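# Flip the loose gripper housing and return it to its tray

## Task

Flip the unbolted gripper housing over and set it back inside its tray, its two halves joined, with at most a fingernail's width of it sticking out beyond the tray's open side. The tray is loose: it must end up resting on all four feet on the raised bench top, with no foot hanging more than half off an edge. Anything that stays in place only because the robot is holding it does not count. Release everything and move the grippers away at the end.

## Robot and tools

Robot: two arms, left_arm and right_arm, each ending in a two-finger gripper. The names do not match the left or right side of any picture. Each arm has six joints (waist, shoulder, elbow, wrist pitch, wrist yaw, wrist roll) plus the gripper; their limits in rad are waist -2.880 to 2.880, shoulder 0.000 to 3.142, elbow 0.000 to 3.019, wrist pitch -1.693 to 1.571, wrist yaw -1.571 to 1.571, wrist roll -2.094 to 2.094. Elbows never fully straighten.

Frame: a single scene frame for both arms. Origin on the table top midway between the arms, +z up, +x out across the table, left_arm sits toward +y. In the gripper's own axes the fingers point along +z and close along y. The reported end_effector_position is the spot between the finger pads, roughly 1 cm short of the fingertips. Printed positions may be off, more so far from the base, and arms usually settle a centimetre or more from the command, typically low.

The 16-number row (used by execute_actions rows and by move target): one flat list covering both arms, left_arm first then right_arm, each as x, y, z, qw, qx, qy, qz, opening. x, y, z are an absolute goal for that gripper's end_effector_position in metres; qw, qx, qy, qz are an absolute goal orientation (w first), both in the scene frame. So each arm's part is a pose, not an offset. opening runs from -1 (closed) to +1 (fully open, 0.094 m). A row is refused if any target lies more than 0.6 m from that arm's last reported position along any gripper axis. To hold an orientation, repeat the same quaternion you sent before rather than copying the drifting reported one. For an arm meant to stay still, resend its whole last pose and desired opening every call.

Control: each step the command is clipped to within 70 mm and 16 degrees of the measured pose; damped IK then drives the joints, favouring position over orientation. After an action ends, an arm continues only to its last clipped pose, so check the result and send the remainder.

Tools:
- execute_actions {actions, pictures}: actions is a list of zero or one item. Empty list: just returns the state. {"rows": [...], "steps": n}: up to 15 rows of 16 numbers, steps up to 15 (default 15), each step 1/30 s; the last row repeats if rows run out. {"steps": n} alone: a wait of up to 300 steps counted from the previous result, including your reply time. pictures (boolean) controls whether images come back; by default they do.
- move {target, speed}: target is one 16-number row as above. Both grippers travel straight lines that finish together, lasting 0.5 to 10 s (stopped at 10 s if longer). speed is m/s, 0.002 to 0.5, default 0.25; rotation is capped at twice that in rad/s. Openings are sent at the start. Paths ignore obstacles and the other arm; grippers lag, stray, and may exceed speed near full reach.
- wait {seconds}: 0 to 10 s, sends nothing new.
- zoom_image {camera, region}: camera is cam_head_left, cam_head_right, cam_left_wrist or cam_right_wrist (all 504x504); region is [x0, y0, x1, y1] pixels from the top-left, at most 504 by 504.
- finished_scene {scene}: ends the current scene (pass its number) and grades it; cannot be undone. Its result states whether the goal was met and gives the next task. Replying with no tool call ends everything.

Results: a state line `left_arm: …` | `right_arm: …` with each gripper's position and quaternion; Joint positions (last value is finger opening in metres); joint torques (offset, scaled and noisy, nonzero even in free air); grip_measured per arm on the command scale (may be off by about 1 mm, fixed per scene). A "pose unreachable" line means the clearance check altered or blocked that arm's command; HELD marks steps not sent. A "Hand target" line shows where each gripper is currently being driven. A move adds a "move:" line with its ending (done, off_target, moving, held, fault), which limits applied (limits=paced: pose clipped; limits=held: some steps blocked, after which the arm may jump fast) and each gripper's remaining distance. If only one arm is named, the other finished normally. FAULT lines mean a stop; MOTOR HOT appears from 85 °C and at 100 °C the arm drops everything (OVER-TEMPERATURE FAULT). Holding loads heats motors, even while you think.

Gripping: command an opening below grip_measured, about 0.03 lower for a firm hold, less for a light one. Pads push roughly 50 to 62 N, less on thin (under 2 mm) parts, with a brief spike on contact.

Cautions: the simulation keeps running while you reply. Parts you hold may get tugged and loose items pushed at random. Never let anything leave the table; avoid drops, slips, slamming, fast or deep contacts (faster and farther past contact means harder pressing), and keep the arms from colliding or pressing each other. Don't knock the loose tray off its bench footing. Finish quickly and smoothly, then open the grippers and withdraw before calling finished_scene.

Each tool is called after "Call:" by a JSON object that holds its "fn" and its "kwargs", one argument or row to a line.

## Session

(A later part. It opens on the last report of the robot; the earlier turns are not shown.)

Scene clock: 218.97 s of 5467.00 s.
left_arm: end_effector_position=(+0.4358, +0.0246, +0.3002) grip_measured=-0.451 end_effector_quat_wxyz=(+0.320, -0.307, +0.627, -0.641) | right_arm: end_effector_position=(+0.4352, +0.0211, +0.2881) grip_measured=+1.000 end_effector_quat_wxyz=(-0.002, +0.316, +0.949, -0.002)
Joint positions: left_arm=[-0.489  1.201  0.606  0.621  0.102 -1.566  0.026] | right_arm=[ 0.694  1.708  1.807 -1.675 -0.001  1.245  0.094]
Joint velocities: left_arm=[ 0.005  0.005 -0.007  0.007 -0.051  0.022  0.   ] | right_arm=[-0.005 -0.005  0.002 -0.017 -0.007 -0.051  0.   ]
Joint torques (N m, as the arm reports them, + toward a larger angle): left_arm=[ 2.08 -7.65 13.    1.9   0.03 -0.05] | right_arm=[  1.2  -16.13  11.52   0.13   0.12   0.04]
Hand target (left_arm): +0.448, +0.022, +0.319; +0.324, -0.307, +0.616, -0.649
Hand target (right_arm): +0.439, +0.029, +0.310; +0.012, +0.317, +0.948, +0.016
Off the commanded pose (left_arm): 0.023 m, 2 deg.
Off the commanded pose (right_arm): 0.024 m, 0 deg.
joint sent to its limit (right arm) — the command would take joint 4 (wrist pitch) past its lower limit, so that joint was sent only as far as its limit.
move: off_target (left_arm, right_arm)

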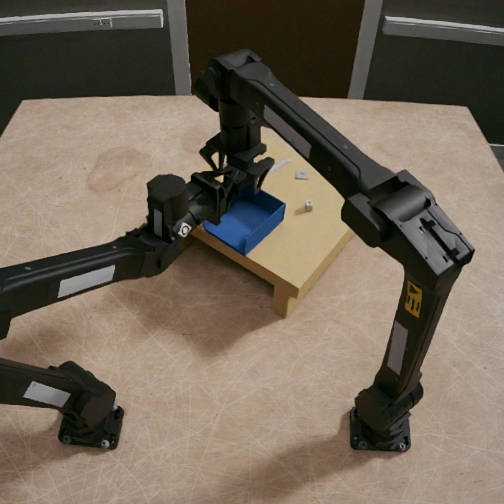

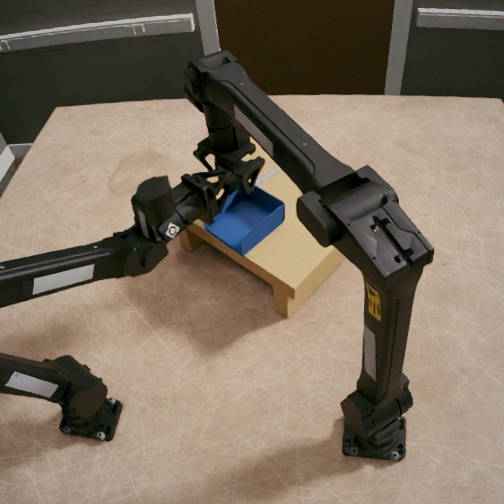

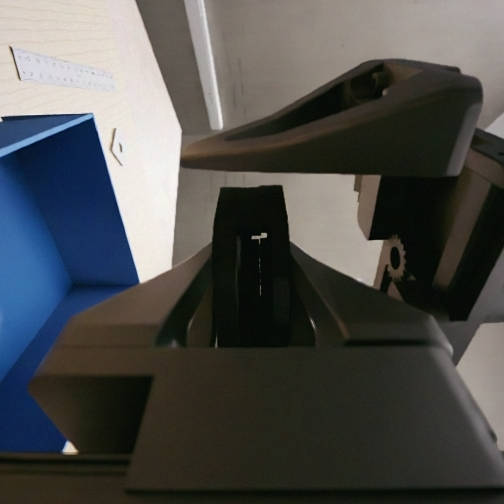

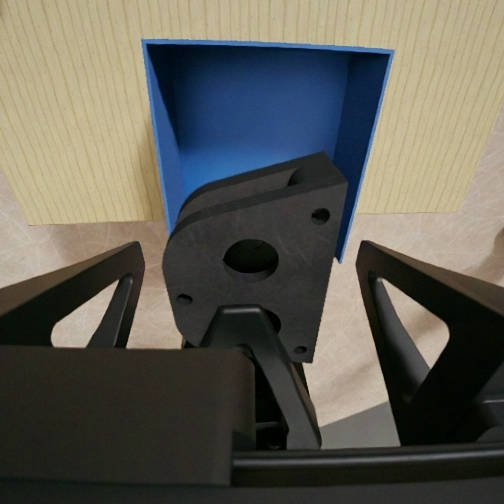

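Call:
{"fn": "move", "kwargs": {
  "target": [0.452,0.019,0.305,0.323,-0.307,0.615,-0.648,-0.52,0.44,0.03,0.31,0,0.317,0.948,0,1],
  "speed": 0.03
}}

Scene clock: 222.60 s of 5467.00 s.
left_arm: end_effector_position=(+0.4415, +0.0211, +0.2846) grip_measured=-0.451 end_effector_quat_wxyz=(+0.316, -0.311, +0.633, -0.634) | right_arm: end_effector_position=(+0.4352, +0.0211, +0.2881) grip_measured=+1.000 end_effector_quat_wxyz=(-0.002, +0.316, +0.949, -0.002)
Joint positions: left_arm=[-0.489  1.243  0.606  0.64   0.102 -1.566  0.026] | right_arm=[ 0.694  1.708  1.807 -1.675 -0.001  1.245  0.094]
Joint velocities: left_arm=[-0.005 -0.005  0.012  0.017 -0.022  0.022 -0.   ] | right_arm=[-0.005 -0.005  0.007  0.007 -0.007  0.037  0.   ]
Joint torques (N m, as the arm reports them, + toward a larger angle): left_arm=[ 1.88 -7.67 11.82  3.25  0.   -0.05] | right_arm=[  1.13 -16.11  11.51   0.14   0.12   0.05]
Hand target (left_arm): +0.451, +0.020, +0.305; +0.324, -0.307, +0.616, -0.649
Hand target (right_arm): +0.439, +0.029, +0.310; +0.012, +0.317, +0.948, +0.016
Off the commanded pose (left_arm): 0.023 m, 3 deg.
Off the commanded pose (right_arm): 0.024 m, 0 deg.
joint sent to its limit (right arm) — the command would take joint 4 (wrist pitch) past its lower limit, so that joint was sent only as far as its limit.
move: off_target (left_arm, right_arm)

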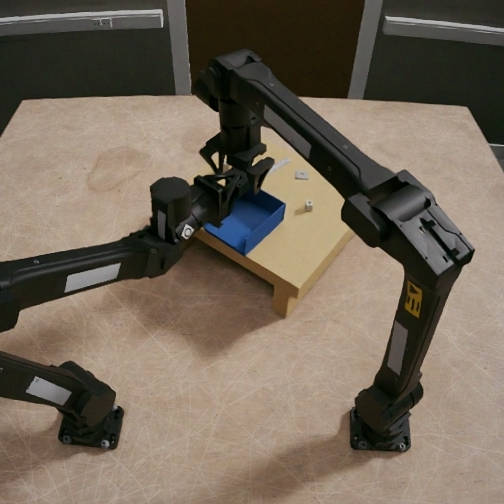

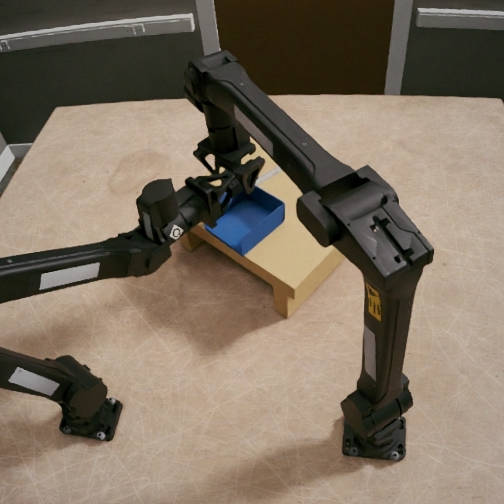

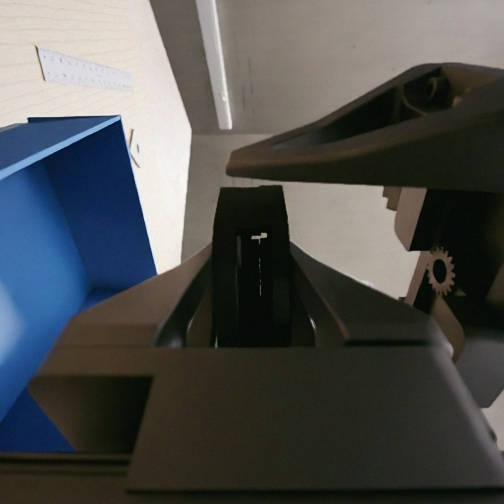

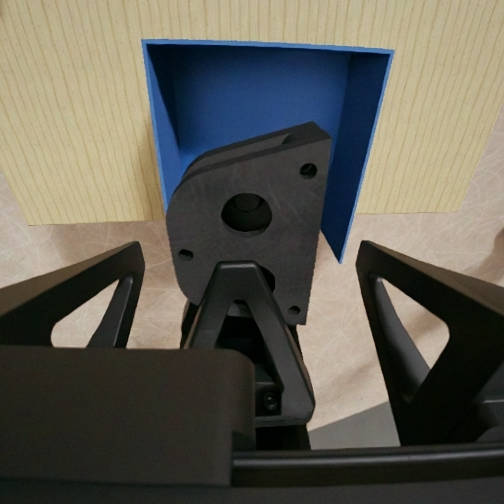

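Call:
{"fn": "move", "kwargs": {
  "target": [0.440,0.027,0.297,0.323,-0.307,0.615,-0.648,-0.52,0.44,0.03,0.31,0,0.317,0.948,0,0.6],
  "speed": 0.03
}}

Scene clock: 226.63 s of 5467.00 s.
left_arm: end_effector_position=(+0.4393, +0.0224, +0.2844) grip_measured=-0.451 end_effector_quat_wxyz=(+0.318, -0.309, +0.630, -0.638) | right_arm: end_effector_position=(+0.4352, +0.0211, +0.2881) grip_measured=+0.601 end_effector_quat_wxyz=(-0.002, +0.316, +0.949, -0.002)
Joint positions: left_arm=[-0.489  1.242  0.596  0.662  0.102 -1.566  0.026] | right_arm=[ 0.694  1.708  1.807 -1.675 -0.001  1.245  0.075]
Joint velocities: left_arm=[-0.005 -0.015 -0.007  0.007 -0.037 -0.051  0.   ] | right_arm=[-0.005 -0.005  0.017 -0.007  0.022 -0.022  0.001]
Joint torques (N m, as the arm reports them, + toward a larger angle): left_arm=[ 2.05 -9.33  8.96  3.38  0.04 -0.05] | right_arm=[  1.15 -16.15  11.53   0.13   0.12   0.04]
Hand target (left_arm): +0.440, +0.027, +0.297; +0.324, -0.307, +0.616, -0.649
Hand target (right_arm): +0.439, +0.029, +0.310; +0.012, +0.317, +0.948, +0.016
Off the commanded pose (left_arm): 0.013 m, 2 deg.
Off the commanded pose (right_arm): 0.024 m, 0 deg.
joint sent to its limit (right arm) — the command would take joint 4 (wrist pitch) past its lower limit, so that joint was sent only as far as its limit.
move: off_target (left_arm, right_arm)

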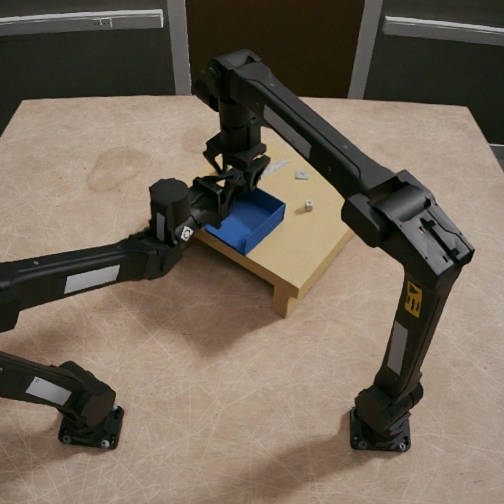

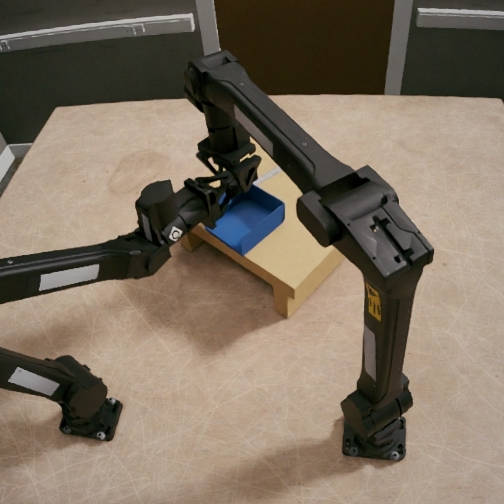

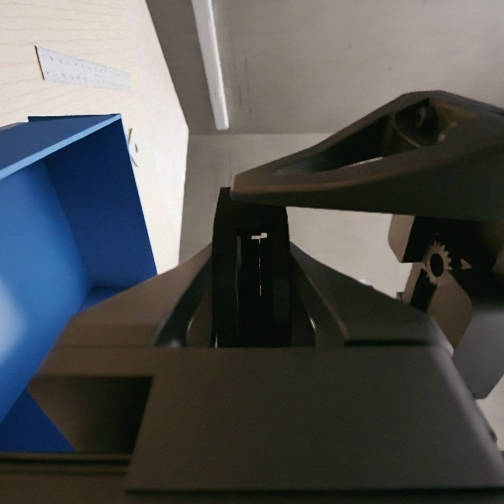

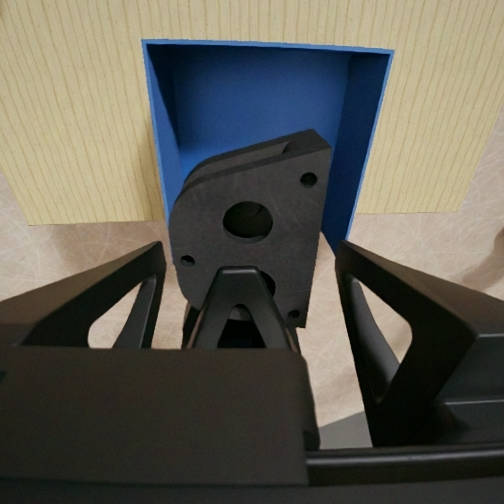

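Call:
{"fn": "move", "kwargs": {
  "target": [0.434,0.028,0.300,0.323,-0.307,0.615,-0.648,-0.52,0.44,0.03,0.31,0,0.317,0.948,0,0.4],
  "speed": 0.03
}}

Scene clock: 229.20 s of 5467.00 s.
left_arm: end_effector_position=(+0.4343, +0.0257, +0.2920) grip_measured=-0.451 end_effector_quat_wxyz=(+0.321, -0.306, +0.625, -0.642) | right_arm: end_effector_position=(+0.4352, +0.0211, +0.2881) grip_measured=+0.401 end_effector_quat_wxyz=(-0.002, +0.316, +0.949, -0.002)
Joint positions: left_arm=[-0.489  1.216  0.587  0.662  0.101 -1.566  0.026] | right_arm=[ 0.694  1.708  1.807 -1.675 -0.001  1.245  0.066]
Joint velocities: left_arm=[ 0.005 -0.005 -0.007 -0.002 -0.022  0.022 -0.001] | right_arm=[ 0.005 -0.005 -0.022 -0.002 -0.007  0.051  0.   ]
Joint torques (N m, as the arm reports them, + toward a larger angle): left_arm=[ 1.53 -9.34  8.85  2.53 -0.16 -0.05] | right_arm=[  1.12 -16.19  11.51   0.13   0.12   0.04]
Hand target (left_arm): +0.434, +0.028, +0.300; +0.323, -0.307, +0.616, -0.649
Hand target (right_arm): +0.439, +0.029, +0.310; +0.012, +0.317, +0.948, +0.016
Off the commanded pose (left_arm): 0.008 m, 1 deg.
Off the commanded pose (right_arm): 0.024 m, 0 deg.
joint sent to its limit (right arm) — the command would take joint 4 (wrist pitch) past its lower limit, so that joint was sent only as far as its limit.
move: off_target (right_arm)

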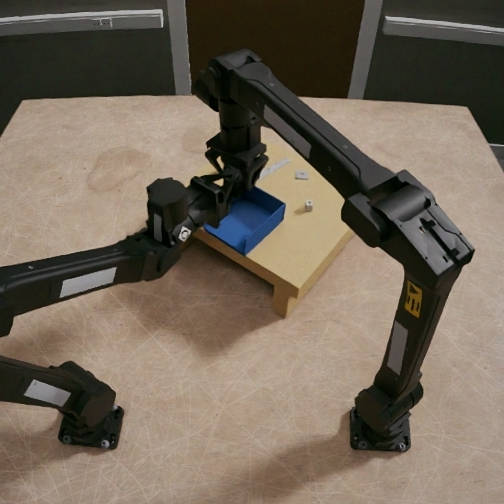

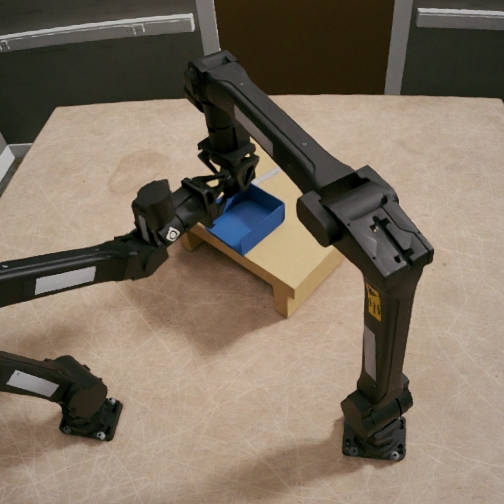

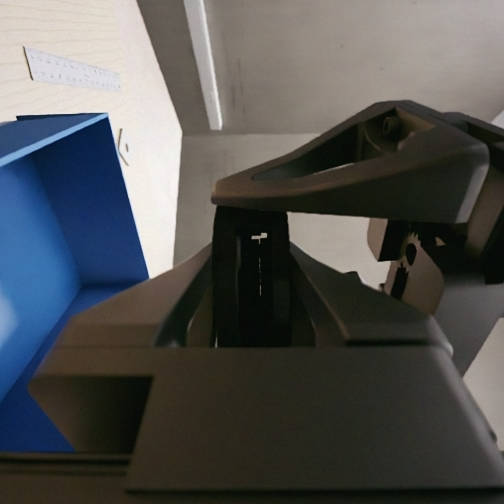

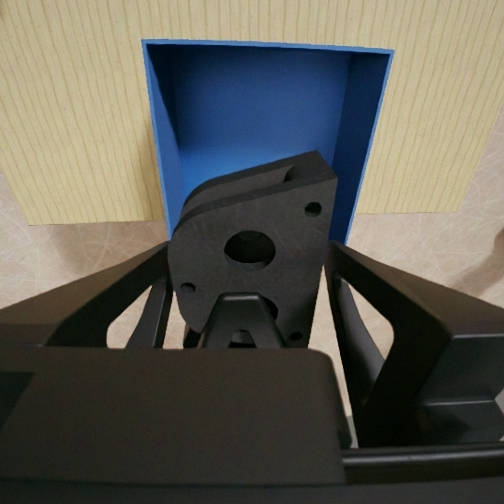

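Call:
{"fn": "move", "kwargs": {
  "target": [0.436,0.027,0.293,0.316,-0.316,0.632,-0.632,-0.52,0.44,0.03,0.31,0,0.317,0.948,0,0.4],
  "speed": 0.03
}}

Scene clock: 231.83 s of 5467.00 s.
left_arm: end_effector_position=(+0.4340, +0.0264, +0.2810) grip_measured=-0.451 end_effector_quat_wxyz=(+0.313, -0.317, +0.639, -0.627) | right_arm: end_effector_position=(+0.4352, +0.0211, +0.2881) grip_measured=+0.401 end_effector_quat_wxyz=(-0.002, +0.316, +0.949, -0.002)
Joint positions: left_arm=[-0.489  1.212  0.587  0.607  0.099 -1.567  0.026] | right_arm=[ 0.694  1.708  1.807 -1.675 -0.001  1.245  0.066]
Joint velocities: left_arm=[-0.005  0.005 -0.007  0.007  0.007 -0.037  0.001] | right_arm=[ 0.005 -0.005 -0.022  0.007 -0.022  0.125 -0.001]
Joint torques (N m, as the arm reports them, + toward a larger angle): left_arm=[ 1.43 -8.85 10.25  1.82 -0.17  0.01] | right_arm=[  1.15 -16.09  11.52   0.13   0.12   0.04]
Hand target (left_arm): +0.436, +0.027, +0.293; +0.316, -0.316, +0.632, -0.633
Hand target (right_arm): +0.439, +0.029, +0.310; +0.012, +0.317, +0.948, +0.016
Off the commanded pose (left_arm): 0.012 m, 1 deg.
Off the commanded pose (right_arm): 0.024 m, 0 deg.
joint sent to its limit (right arm) — the command would take joint 4 (wrist pitch) past its lower limit, so that joint was sent only as far as its limit.
move: off_target (left_arm, right_arm)

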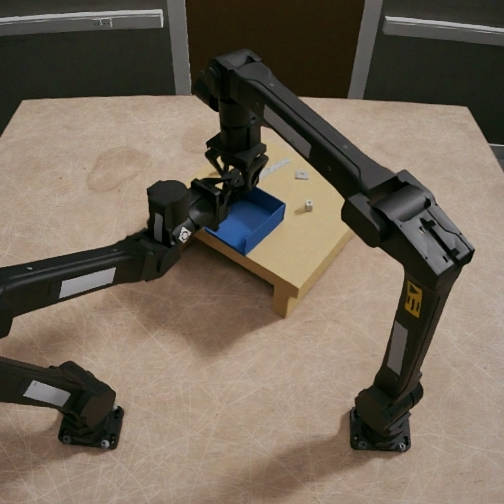

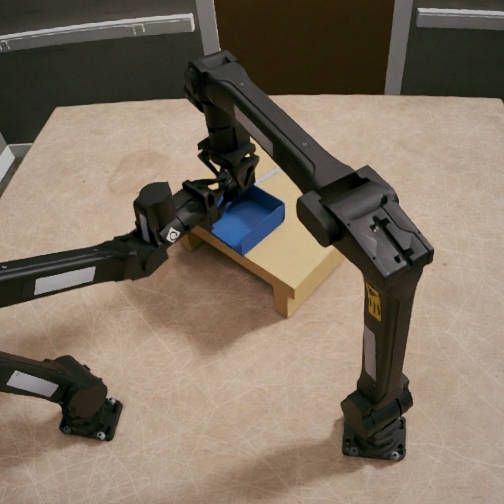

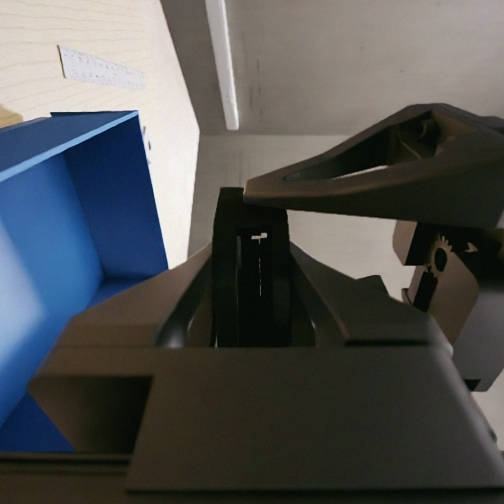

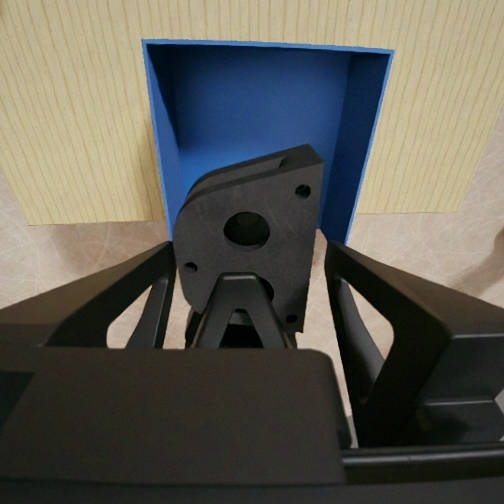

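Raise ~7 mm.

Call:
{"fn": "move", "kwargs": {
  "target": [0.435,0.027,0.301,0.316,-0.316,0.632,-0.632,-0.52,0.44,0.03,0.31,0,0.317,0.948,0,0.4],
  "speed": 0.03
}}

Scene clock: 235.07 s of 5467.00 s.
left_arm: end_effector_position=(+0.4312, +0.0284, +0.2838) grip_measured=-0.451 end_effector_quat_wxyz=(+0.311, -0.319, +0.642, -0.624) | right_arm: end_effector_position=(+0.4352, +0.0211, +0.2881) grip_measured=+0.401 end_effector_quat_wxyz=(-0.002, +0.316, +0.949, -0.002)
Joint positions: left_arm=[-0.489  1.19   0.587  0.576  0.097 -1.567  0.026] | right_arm=[ 0.694  1.708  1.807 -1.675 -0.001  1.245  0.066]
Joint velocities: left_arm=[ 0.005 -0.005 -0.007 -0.007 -0.022  0.007 -0.   ] | right_arm=[-0.005  0.005 -0.022  0.007 -0.051  0.007 -0.   ]
Joint torques (N m, as the arm reports them, + toward a larger angle): left_arm=[ 1.15 -8.75 11.22  1.92 -0.16  0.01] | right_arm=[  1.18 -16.08  11.53   0.13   0.12   0.04]
Hand target (left_arm): +0.434, +0.027, +0.301; +0.316, -0.316, +0.632, -0.632
Hand target (right_arm): +0.439, +0.029, +0.310; +0.012, +0.317, +0.948, +0.016
Off the commanded pose (left_arm): 0.018 m, 2 deg.
Off the commanded pose (right_arm): 0.024 m, 0 deg.
joint sent to its limit (right arm) — the command would take joint 4 (wrist pitch) past its lower limit, so that joint was sent only as far as its limit.
move: off_target (left_arm, right_arm)

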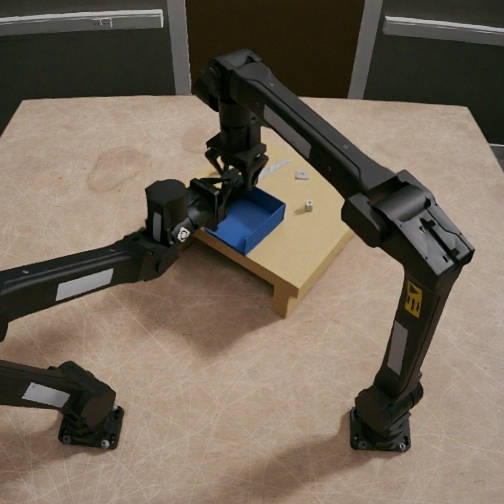

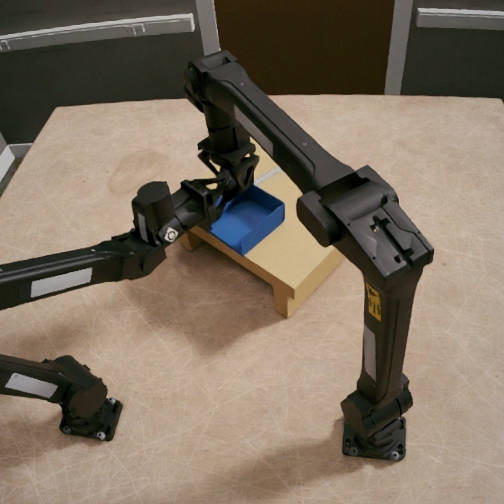

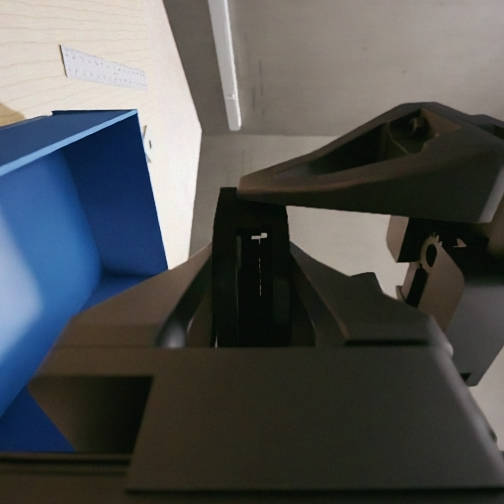

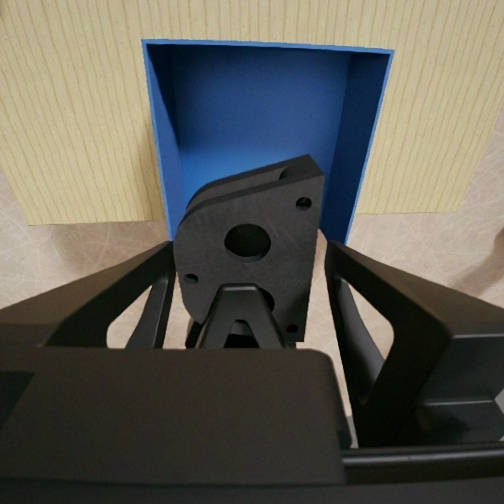

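Call:
{"fn": "move", "kwargs": {
  "target": [0.435,0.027,0.313,0.323,-0.307,0.615,-0.648,-0.52,0.44,0.03,0.31,0,0.317,0.948,0,0.4],
  "speed": 0.03
}}

Scene clock: 240.23 s of 5467.00 s.
left_arm: end_effector_position=(+0.4313, +0.0284, +0.2895) grip_measured=-0.451 end_effector_quat_wxyz=(+0.316, -0.315, +0.635, -0.631) | right_arm: end_effector_position=(+0.4352, +0.0211, +0.2881) grip_measured=+0.401 end_effector_quat_wxyz=(-0.002, +0.316, +0.949, -0.002)
Joint positions: left_arm=[-0.489  1.19   0.587  0.6    0.097 -1.567  0.026] | right_arm=[ 0.694  1.708  1.807 -1.675 -0.001  1.245  0.066]
Joint velocities: left_arm=[-0.005 -0.005  0.012 -0.002 -0.081 -0.037 -0.   ] | right_arm=[ 0.005 -0.015 -0.007 -0.002 -0.007  0.007  0.   ]
Joint torques (N m, as the arm reports them, + toward a larger angle): left_arm=[ 1.25 -8.7  10.96  3.17 -0.02 -0.05] | right_arm=[  1.17 -16.12  11.54   0.14   0.12   0.04]
Hand target (left_arm): +0.434, +0.028, +0.313; +0.323, -0.307, +0.616, -0.649
Hand target (right_arm): +0.439, +0.029, +0.310; +0.012, +0.317, +0.948, +0.016
Off the commanded pose (left_arm): 0.024 m, 3 deg.
Off the commanded pose (right_arm): 0.024 m, 0 deg.
joint sent to its limit (right arm) — the command would take joint 4 (wrist pitch) past its lower limit, so that joint was sent only as far as its limit.
After step 90, 0.63 s passed at rest.
move: off_target (left_arm, right_arm)

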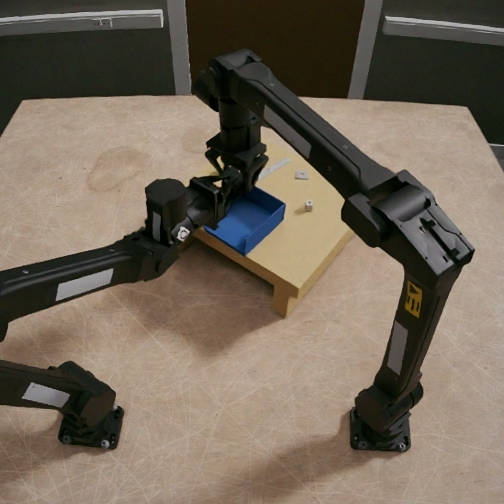

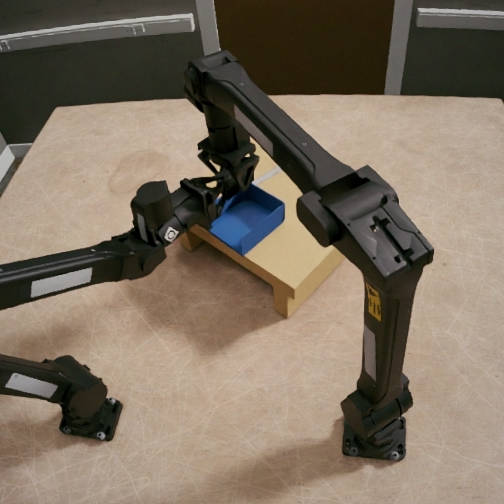

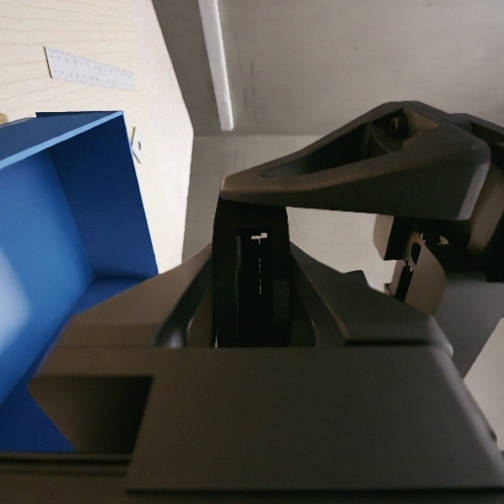

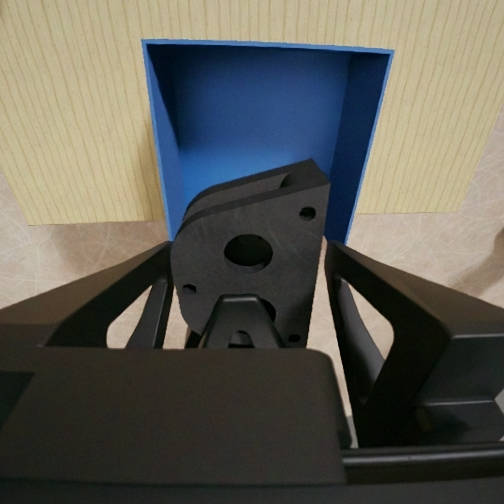

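Call:
{"fn": "execute_actions", "kwargs": {
  "actions": [
    {"rows":[[0.435,0.027,0.313,0.323,-0.307,0.615,-0.648,-0.52,0.44,0.03,0.31,0,0.317,0.948,0,0.3],[0.435,0.027,0.313,0.323,-0.307,0.615,-0.648,-0.52,0.44,0.03,0.31,0,0.317,0.948,0,0.25],[0.435,0.027,0.313,0.323,-0.307,0.615,-0.648,-0.52,0.44,0.03,0.31,0,0.317,0.948,0,0.2],[0.435,0.027,0.313,0.323,-0.307,0.615,-0.648,-0.52,0.44,0.03,0.31,0,0.317,0.948,0,0.17],[0.435,0.027,0.313,0.323,-0.307,0.615,-0.648,-0.52,0.44,0.03,0.31,0,0.317,0.948,0,0.14],[0.435,0.027,0.313,0.323,-0.307,0.615,-0.648,-0.52,0.44,0.03,0.31,0,0.317,0.948,0,0.12],[0.435,0.027,0.313,0.323,-0.307,0.615,-0.648,-0.52,0.44,0.03,0.31,0,0.317,0.948,0,0.1],[0.435,0.027,0.313,0.323,-0.307,0.615,-0.648,-0.52,0.44,0.03,0.31,0,0.317,0.948,0,0.08],[0.435,0.027,0.313,0.323,-0.307,0.615,-0.648,-0.52,0.44,0.03,0.31,0,0.317,0.948,0,0.05]],"steps":15}
  ]
}}

Scene clock: 244.27 s of 5467.00 s.
left_arm: end_effector_position=(+0.4307, +0.0278, +0.2906) grip_measured=-0.451 end_effector_quat_wxyz=(+0.315, -0.312, +0.634, -0.633) | right_arm: end_effector_position=(+0.4356, +0.0216, +0.2893) grip_measured=+0.090 end_effector_quat_wxyz=(-0.001, +0.316, +0.949, -0.001)
Joint positions: left_arm=[-0.489  1.189  0.587  0.603  0.102 -1.567  0.026] | right_arm=[ 0.695  1.708  1.81  -1.675 -0.001  1.246  0.051]
Joint velocities: left_arm=[-0.015 -0.005  0.007 -0.012 -0.022  0.007 -0.001] | right_arm=[ 0.005 -0.015  0.007  0.012 -0.007  0.007 -0.001]
Joint torques (N m, as the arm reports them, + toward a larger angle): left_arm=[ 1.32 -8.53 11.04  3.05 -0.21 -0.04] | right_arm=[  1.1  -16.18  11.35   0.13   0.12   0.04]
Hand target (left_arm): +0.434, +0.028, +0.313; +0.323, -0.307, +0.616, -0.649
Hand target (right_arm): +0.439, +0.029, +0.310; +0.012, +0.317, +0.948, +0.016
Off the commanded pose (left_arm): 0.023 m, 3 deg.
Off the commanded pose (right_arm): 0.023 m, 0 deg.
joint sent to its limit (right arm) — the command would take joint 4 (wrist pitch) past its lower limit, so that joint was sent only as far as its limit.
Steps of this call (steps 1 to 90: nothing new was sent; then 0.53 s passed at rest; steps 91 to 105: all 15 steps of this action). Readings (end_effector_position):
91: left_arm (+0.4313, +0.0284, +0.2895) | right_arm (+0.4352, +0.0211, +0.2881)
92: left_arm (+0.4313, +0.0284, +0.2895) | right_arm (+0.4352, +0.0211, +0.2881)
94: left_arm (+0.4312, +0.0283, +0.2895) | right_arm (+0.4352, +0.0211, +0.2881)
98: left_arm (+0.4308, +0.0278, +0.2904) | right_arm (+0.4355, +0.0216, +0.2891)
105: the state above

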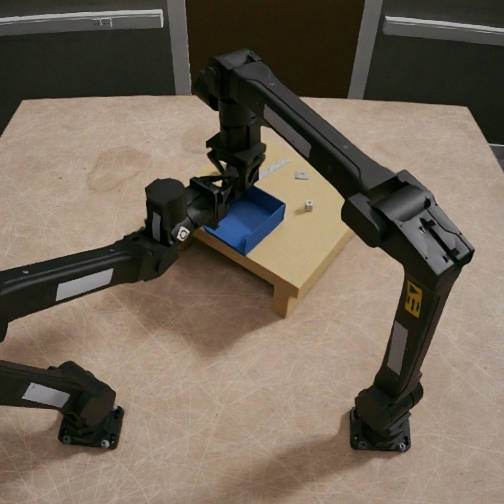

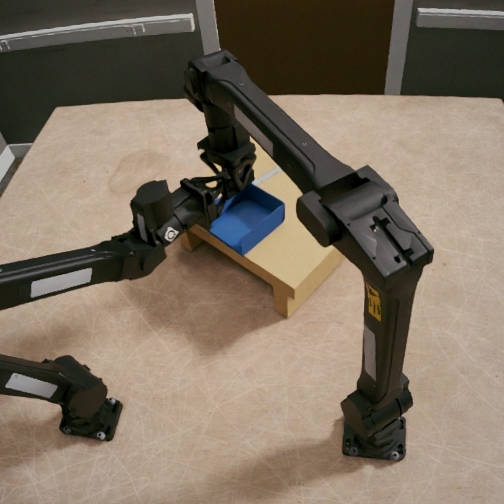

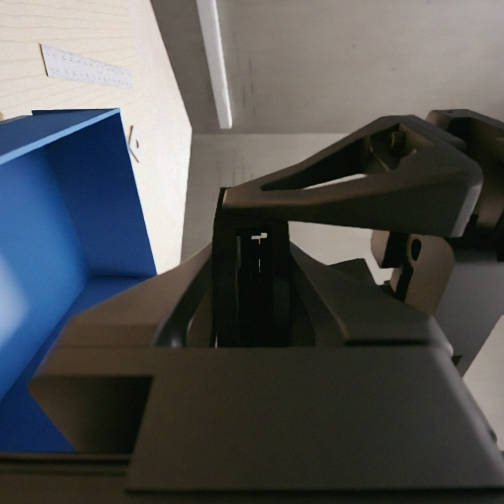

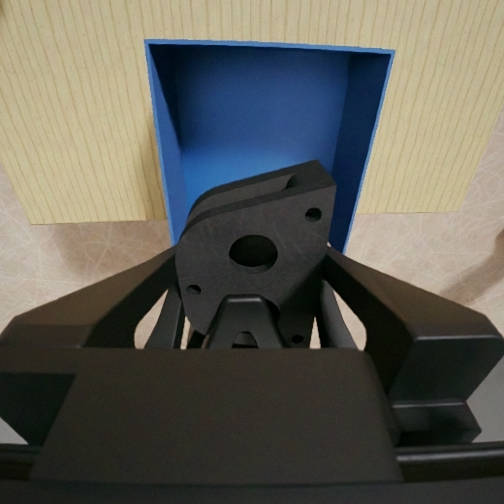

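Call:
{"fn": "execute_actions", "kwargs": {
  "actions": [
    {"rows":[[0.435,0.027,0.313,0.323,-0.307,0.615,-0.648,-0.35,0.44,0.03,0.31,0,0.317,0.948,0,0.045]],"steps":15}
  ]
}}

Scene clock: 248.47 s of 5467.00 s.
left_arm: end_effector_position=(+0.4308, +0.0279, +0.2907) grip_measured=-0.352 end_effector_quat_wxyz=(+0.315, -0.313, +0.634, -0.633) | right_arm: end_effector_position=(+0.4355, +0.0218, +0.2893) grip_measured=+0.090 end_effector_quat_wxyz=(-0.001, +0.316, +0.949, -0.001)
Joint positions: left_arm=[-0.489  1.189  0.587  0.603  0.101 -1.567  0.03 ] | right_arm=[ 0.695  1.708  1.81  -1.675 -0.001  1.246  0.051]
Joint velocities: left_arm=[-0.005 -0.015 -0.002 -0.012  0.007 -0.007 -0.001] | right_arm=[-0.005 -0.015 -0.002 -0.002  0.007  0.022 -0.001]
Joint torques (N m, as the arm reports them, + toward a larger angle): left_arm=[ 1.4  -8.21 10.97  3.1  -0.17 -0.05] | right_arm=[  1.08 -16.31  11.31   0.13   0.12   0.05]
Hand target (left_arm): +0.434, +0.027, +0.313; +0.323, -0.307, +0.616, -0.649
Hand target (right_arm): +0.439, +0.029, +0.310; +0.012, +0.317, +0.948, +0.016
Off the commanded pose (left_arm): 0.023 m, 3 deg.
Off the commanded pose (right_arm): 0.023 m, 0 deg.
joint sent to its limit (right arm) — the command would take joint 4 (wrist pitch) past its lower limit, so that joint was sent only as far as its limit.
Steps of this call (steps 1 to 90: nothing new was sent; then 0.70 s passed at rest; steps 91 to 105: all 15 steps of this action). Readings (end_effector_position):
91: left_arm (+0.4307, +0.0278, +0.2907) | right_arm (+0.4356, +0.0216, +0.2893)
92: left_arm (+0.4308, +0.0279, +0.2907) | right_arm (+0.4356, +0.0216, +0.2893)
94: left_arm (+0.4308, +0.0279, +0.2907) | right_arm (+0.4355, +0.0218, +0.2893)
98: left_arm (+0.4308, +0.0279, +0.2907) | right_arm (+0.4355, +0.0218, +0.2893)
105: the state above

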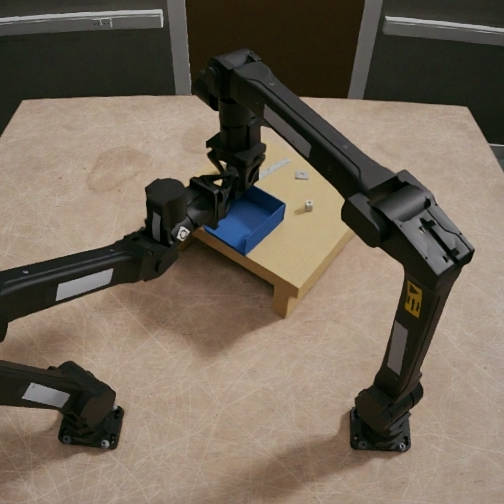

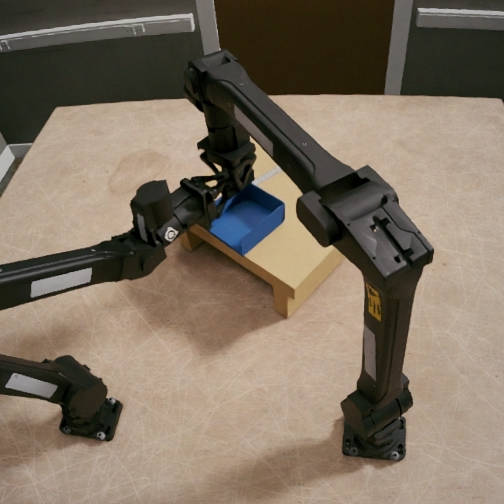

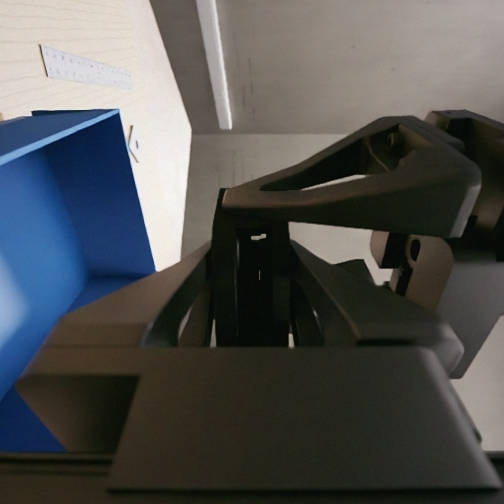

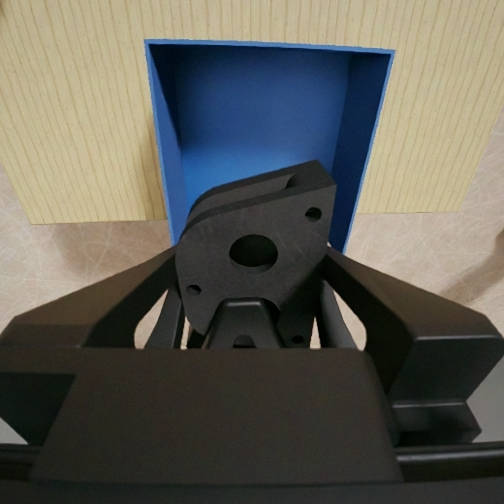

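Holds. Open and retract level.

Call:
{"fn": "execute_actions", "kwargs": {
  "actions": [
    {"rows":[[0.435,0.027,0.313,0.323,-0.307,0.615,-0.648,0.15,0.44,0.03,0.31,0,0.317,0.948,0,0.045]],"steps":12}
  ],
  "pictures": false
}}

Call:
{"fn": "move", "kwargs": {
  "target": [0.335,0.10,0.29,0.323,-0.307,0.615,-0.648,0.15,0.44,0.03,0.31,0,0.317,0.948,0,0.045],
  "speed": 0.08
}}

Call:
{"fn": "move", "kwargs": {
  "target": [0.30,0.22,0.30,0.687,0.1,0.7,-0.1,0.15,0.449,0.007,0.20,0,0.317,0.948,0,0.045],
  "speed": 0.3
}}

Scene clock: 251.57 s of 5467.00 s.
left_arm: end_effector_position=(+0.4308, +0.0280, +0.2907) grip_measured=+0.148 end_effector_quat_wxyz=(+0.316, -0.313, +0.634, -0.633) | right_arm: end_effector_position=(+0.4355, +0.0218, +0.2893) grip_measured=+0.090 end_effector_quat_wxyz=(-0.001, +0.316, +0.949, -0.001)
Joint positions: left_arm=[-0.489  1.189  0.587  0.603  0.1   -1.567  0.054] | right_arm=[ 0.695  1.708  1.81  -1.675 -0.001  1.246  0.051]
Joint velocities: left_arm=[-0.005 -0.015 -0.012 -0.002 -0.066 -0.037 -0.   ] | right_arm=[-0.015  0.005 -0.017  0.002  0.007 -0.007  0.   ]
Joint torques (N m, as the arm reports them, + toward a larger angle): left_arm=[ 1.41 -8.66 11.    3.07 -0.17 -0.04] | right_arm=[  1.07 -16.14  11.33   0.13   0.12   0.04]
Hand target (left_arm): +0.434, +0.028, +0.313; +0.323, -0.307, +0.616, -0.649
Hand target (right_arm): +0.439, +0.029, +0.310; +0.012, +0.317, +0.948, +0.016
Off the commanded pose (left_arm): 0.023 m, 3 deg.
Off the commanded pose (right_arm): 0.023 m, 0 deg.
joint sent to its limit (right arm) — the command would take joint 4 (wrist pitch) past its lower limit, so that joint was sent only as far as its limit.
Steps of this call (steps 1 to 81: nothing new was sent; steps 82 to 93: all 12 steps of this action). Readings (end_effector_position):
82: left_arm (+0.4308, +0.0280, +0.2907) | right_arm (+0.4355, +0.0218, +0.2893)
83: left_arm (+0.4308, +0.0280, +0.2907) | right_arm (+0.4355, +0.0218, +0.2893)
85: left_arm (+0.4308, +0.0280, +0.2907) | right_arm (+0.4355, +0.0218, +0.2893)
89: left_arm (+0.4308, +0.0280, +0.2907) | right_arm (+0.4355, +0.0218, +0.2893)
93: the state above

Scene clock: 253.60 s of 5467.00 s.
left_arm: end_effector_position=(+0.3319, +0.0979, +0.2920) grip_measured=+0.148 end_effector_quat_wxyz=(+0.327, -0.301, +0.616, -0.650) | right_arm: end_effector_position=(+0.4355, +0.0218, +0.2893) grip_measured=+0.090 end_effector_quat_wxyz=(-0.001, +0.316, +0.949, -0.001)
Joint positions: left_arm=[-0.451  0.754  0.317  0.497  0.139 -1.568  0.054] | right_arm=[ 0.695  1.708  1.81  -1.675 -0.001  1.246  0.051]
Joint velocities: left_arm=[-0.015 -0.005  0.007 -0.002  0.066 -0.066  0.001] | right_arm=[-0.005  0.005  0.002 -0.017  0.066 -0.022  0.001]
Joint torques (N m, as the arm reports them, + toward a larger angle): left_arm=[ 1.95 -1.34  9.95  1.66  0.05 -0.05] | right_arm=[  1.05 -16.13  11.33   0.15   0.12   0.05]
Hand target (left_arm): +0.334, +0.100, +0.291; +0.324, -0.307, +0.616, -0.649
Hand target (right_arm): +0.439, +0.029, +0.310; +0.012, +0.317, +0.948, +0.016
Off the commanded pose (left_arm): 0.004 m, 1 deg.
Off the commanded pose (right_arm): 0.023 m, 0 deg.
joint sent to its limit (right arm) — the command would take joint 4 (wrist pitch) past its lower limit, so that joint was sent only as far as its limit.
move: off_target (right_arm)

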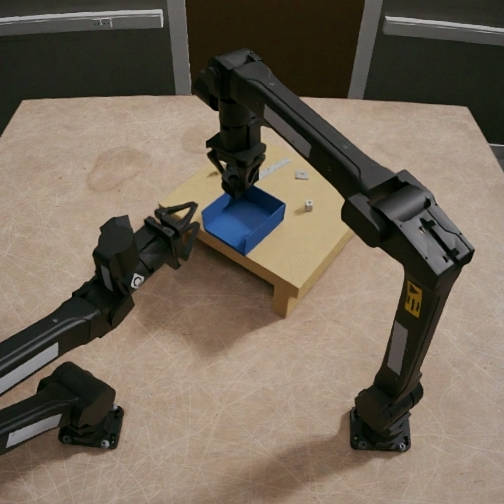

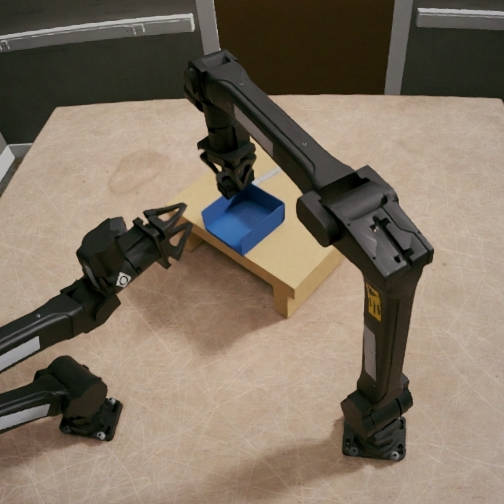

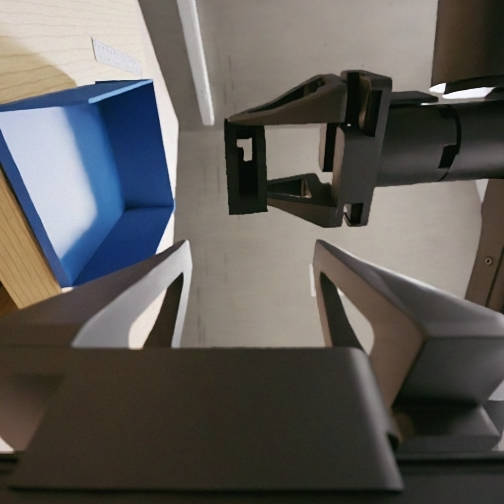

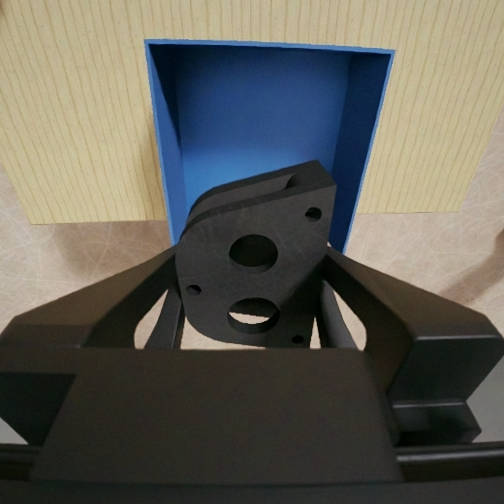

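Scene clock: 256.87 s of 5467.00 s.
left_arm: end_effector_position=(+0.2979, +0.2188, +0.3016) grip_measured=+0.148 end_effector_quat_wxyz=(+0.695, +0.099, +0.704, -0.106) | right_arm: end_effector_position=(+0.4461, +0.0104, +0.2090) grip_measured=+0.090 end_effector_quat_wxyz=(+0.002, +0.318, +0.948, +0.004)
Joint positions: left_arm=[-0.236  0.256  0.289 -0.045 -0.006 -0.012  0.054] | right_arm=[ 0.666  1.708  1.599 -1.453 -0.001  1.22   0.051]
Joint velocities: left_arm=[-0.015 -0.005 -0.002  0.017  0.022 -0.037 -0.001] | right_arm=[-0.015  0.005  0.007  0.002  0.037 -0.066 -0.   ]
Joint torques (N m, as the arm reports them, + toward a larger angle): left_arm=[ 2.08  1.27 10.75  1.84  0.02  0.07] | right_arm=[ -0.48 -14.68   7.29   0.89   0.17  -0.17]
Hand target (left_arm): +0.297, +0.221, +0.301; +0.695, +0.102, +0.705, -0.100
Hand target (right_arm): +0.450, +0.008, +0.200; +0.000, +0.317, +0.948, -0.000
Off the commanded pose (left_arm): 0.003 m, 1 deg.
Off the commanded pose (right_arm): 0.010 m, 1 deg.
move: done

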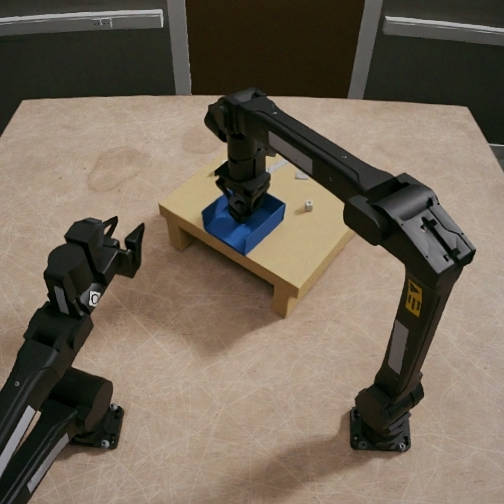

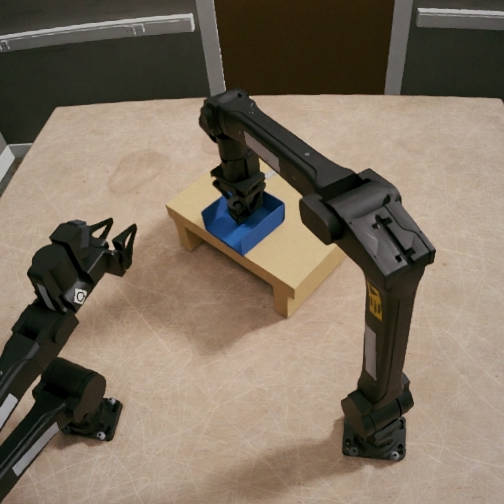

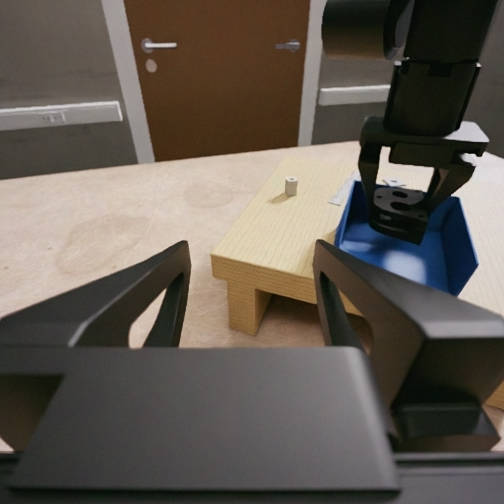

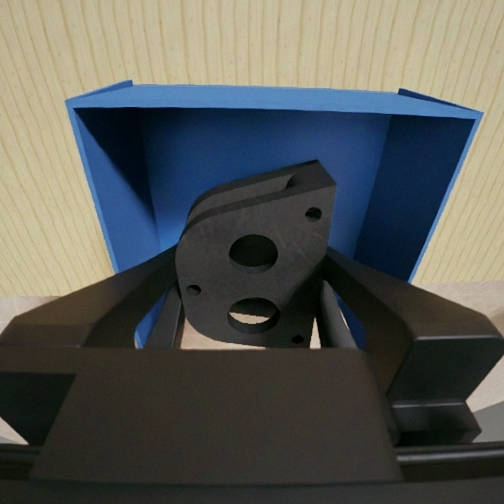

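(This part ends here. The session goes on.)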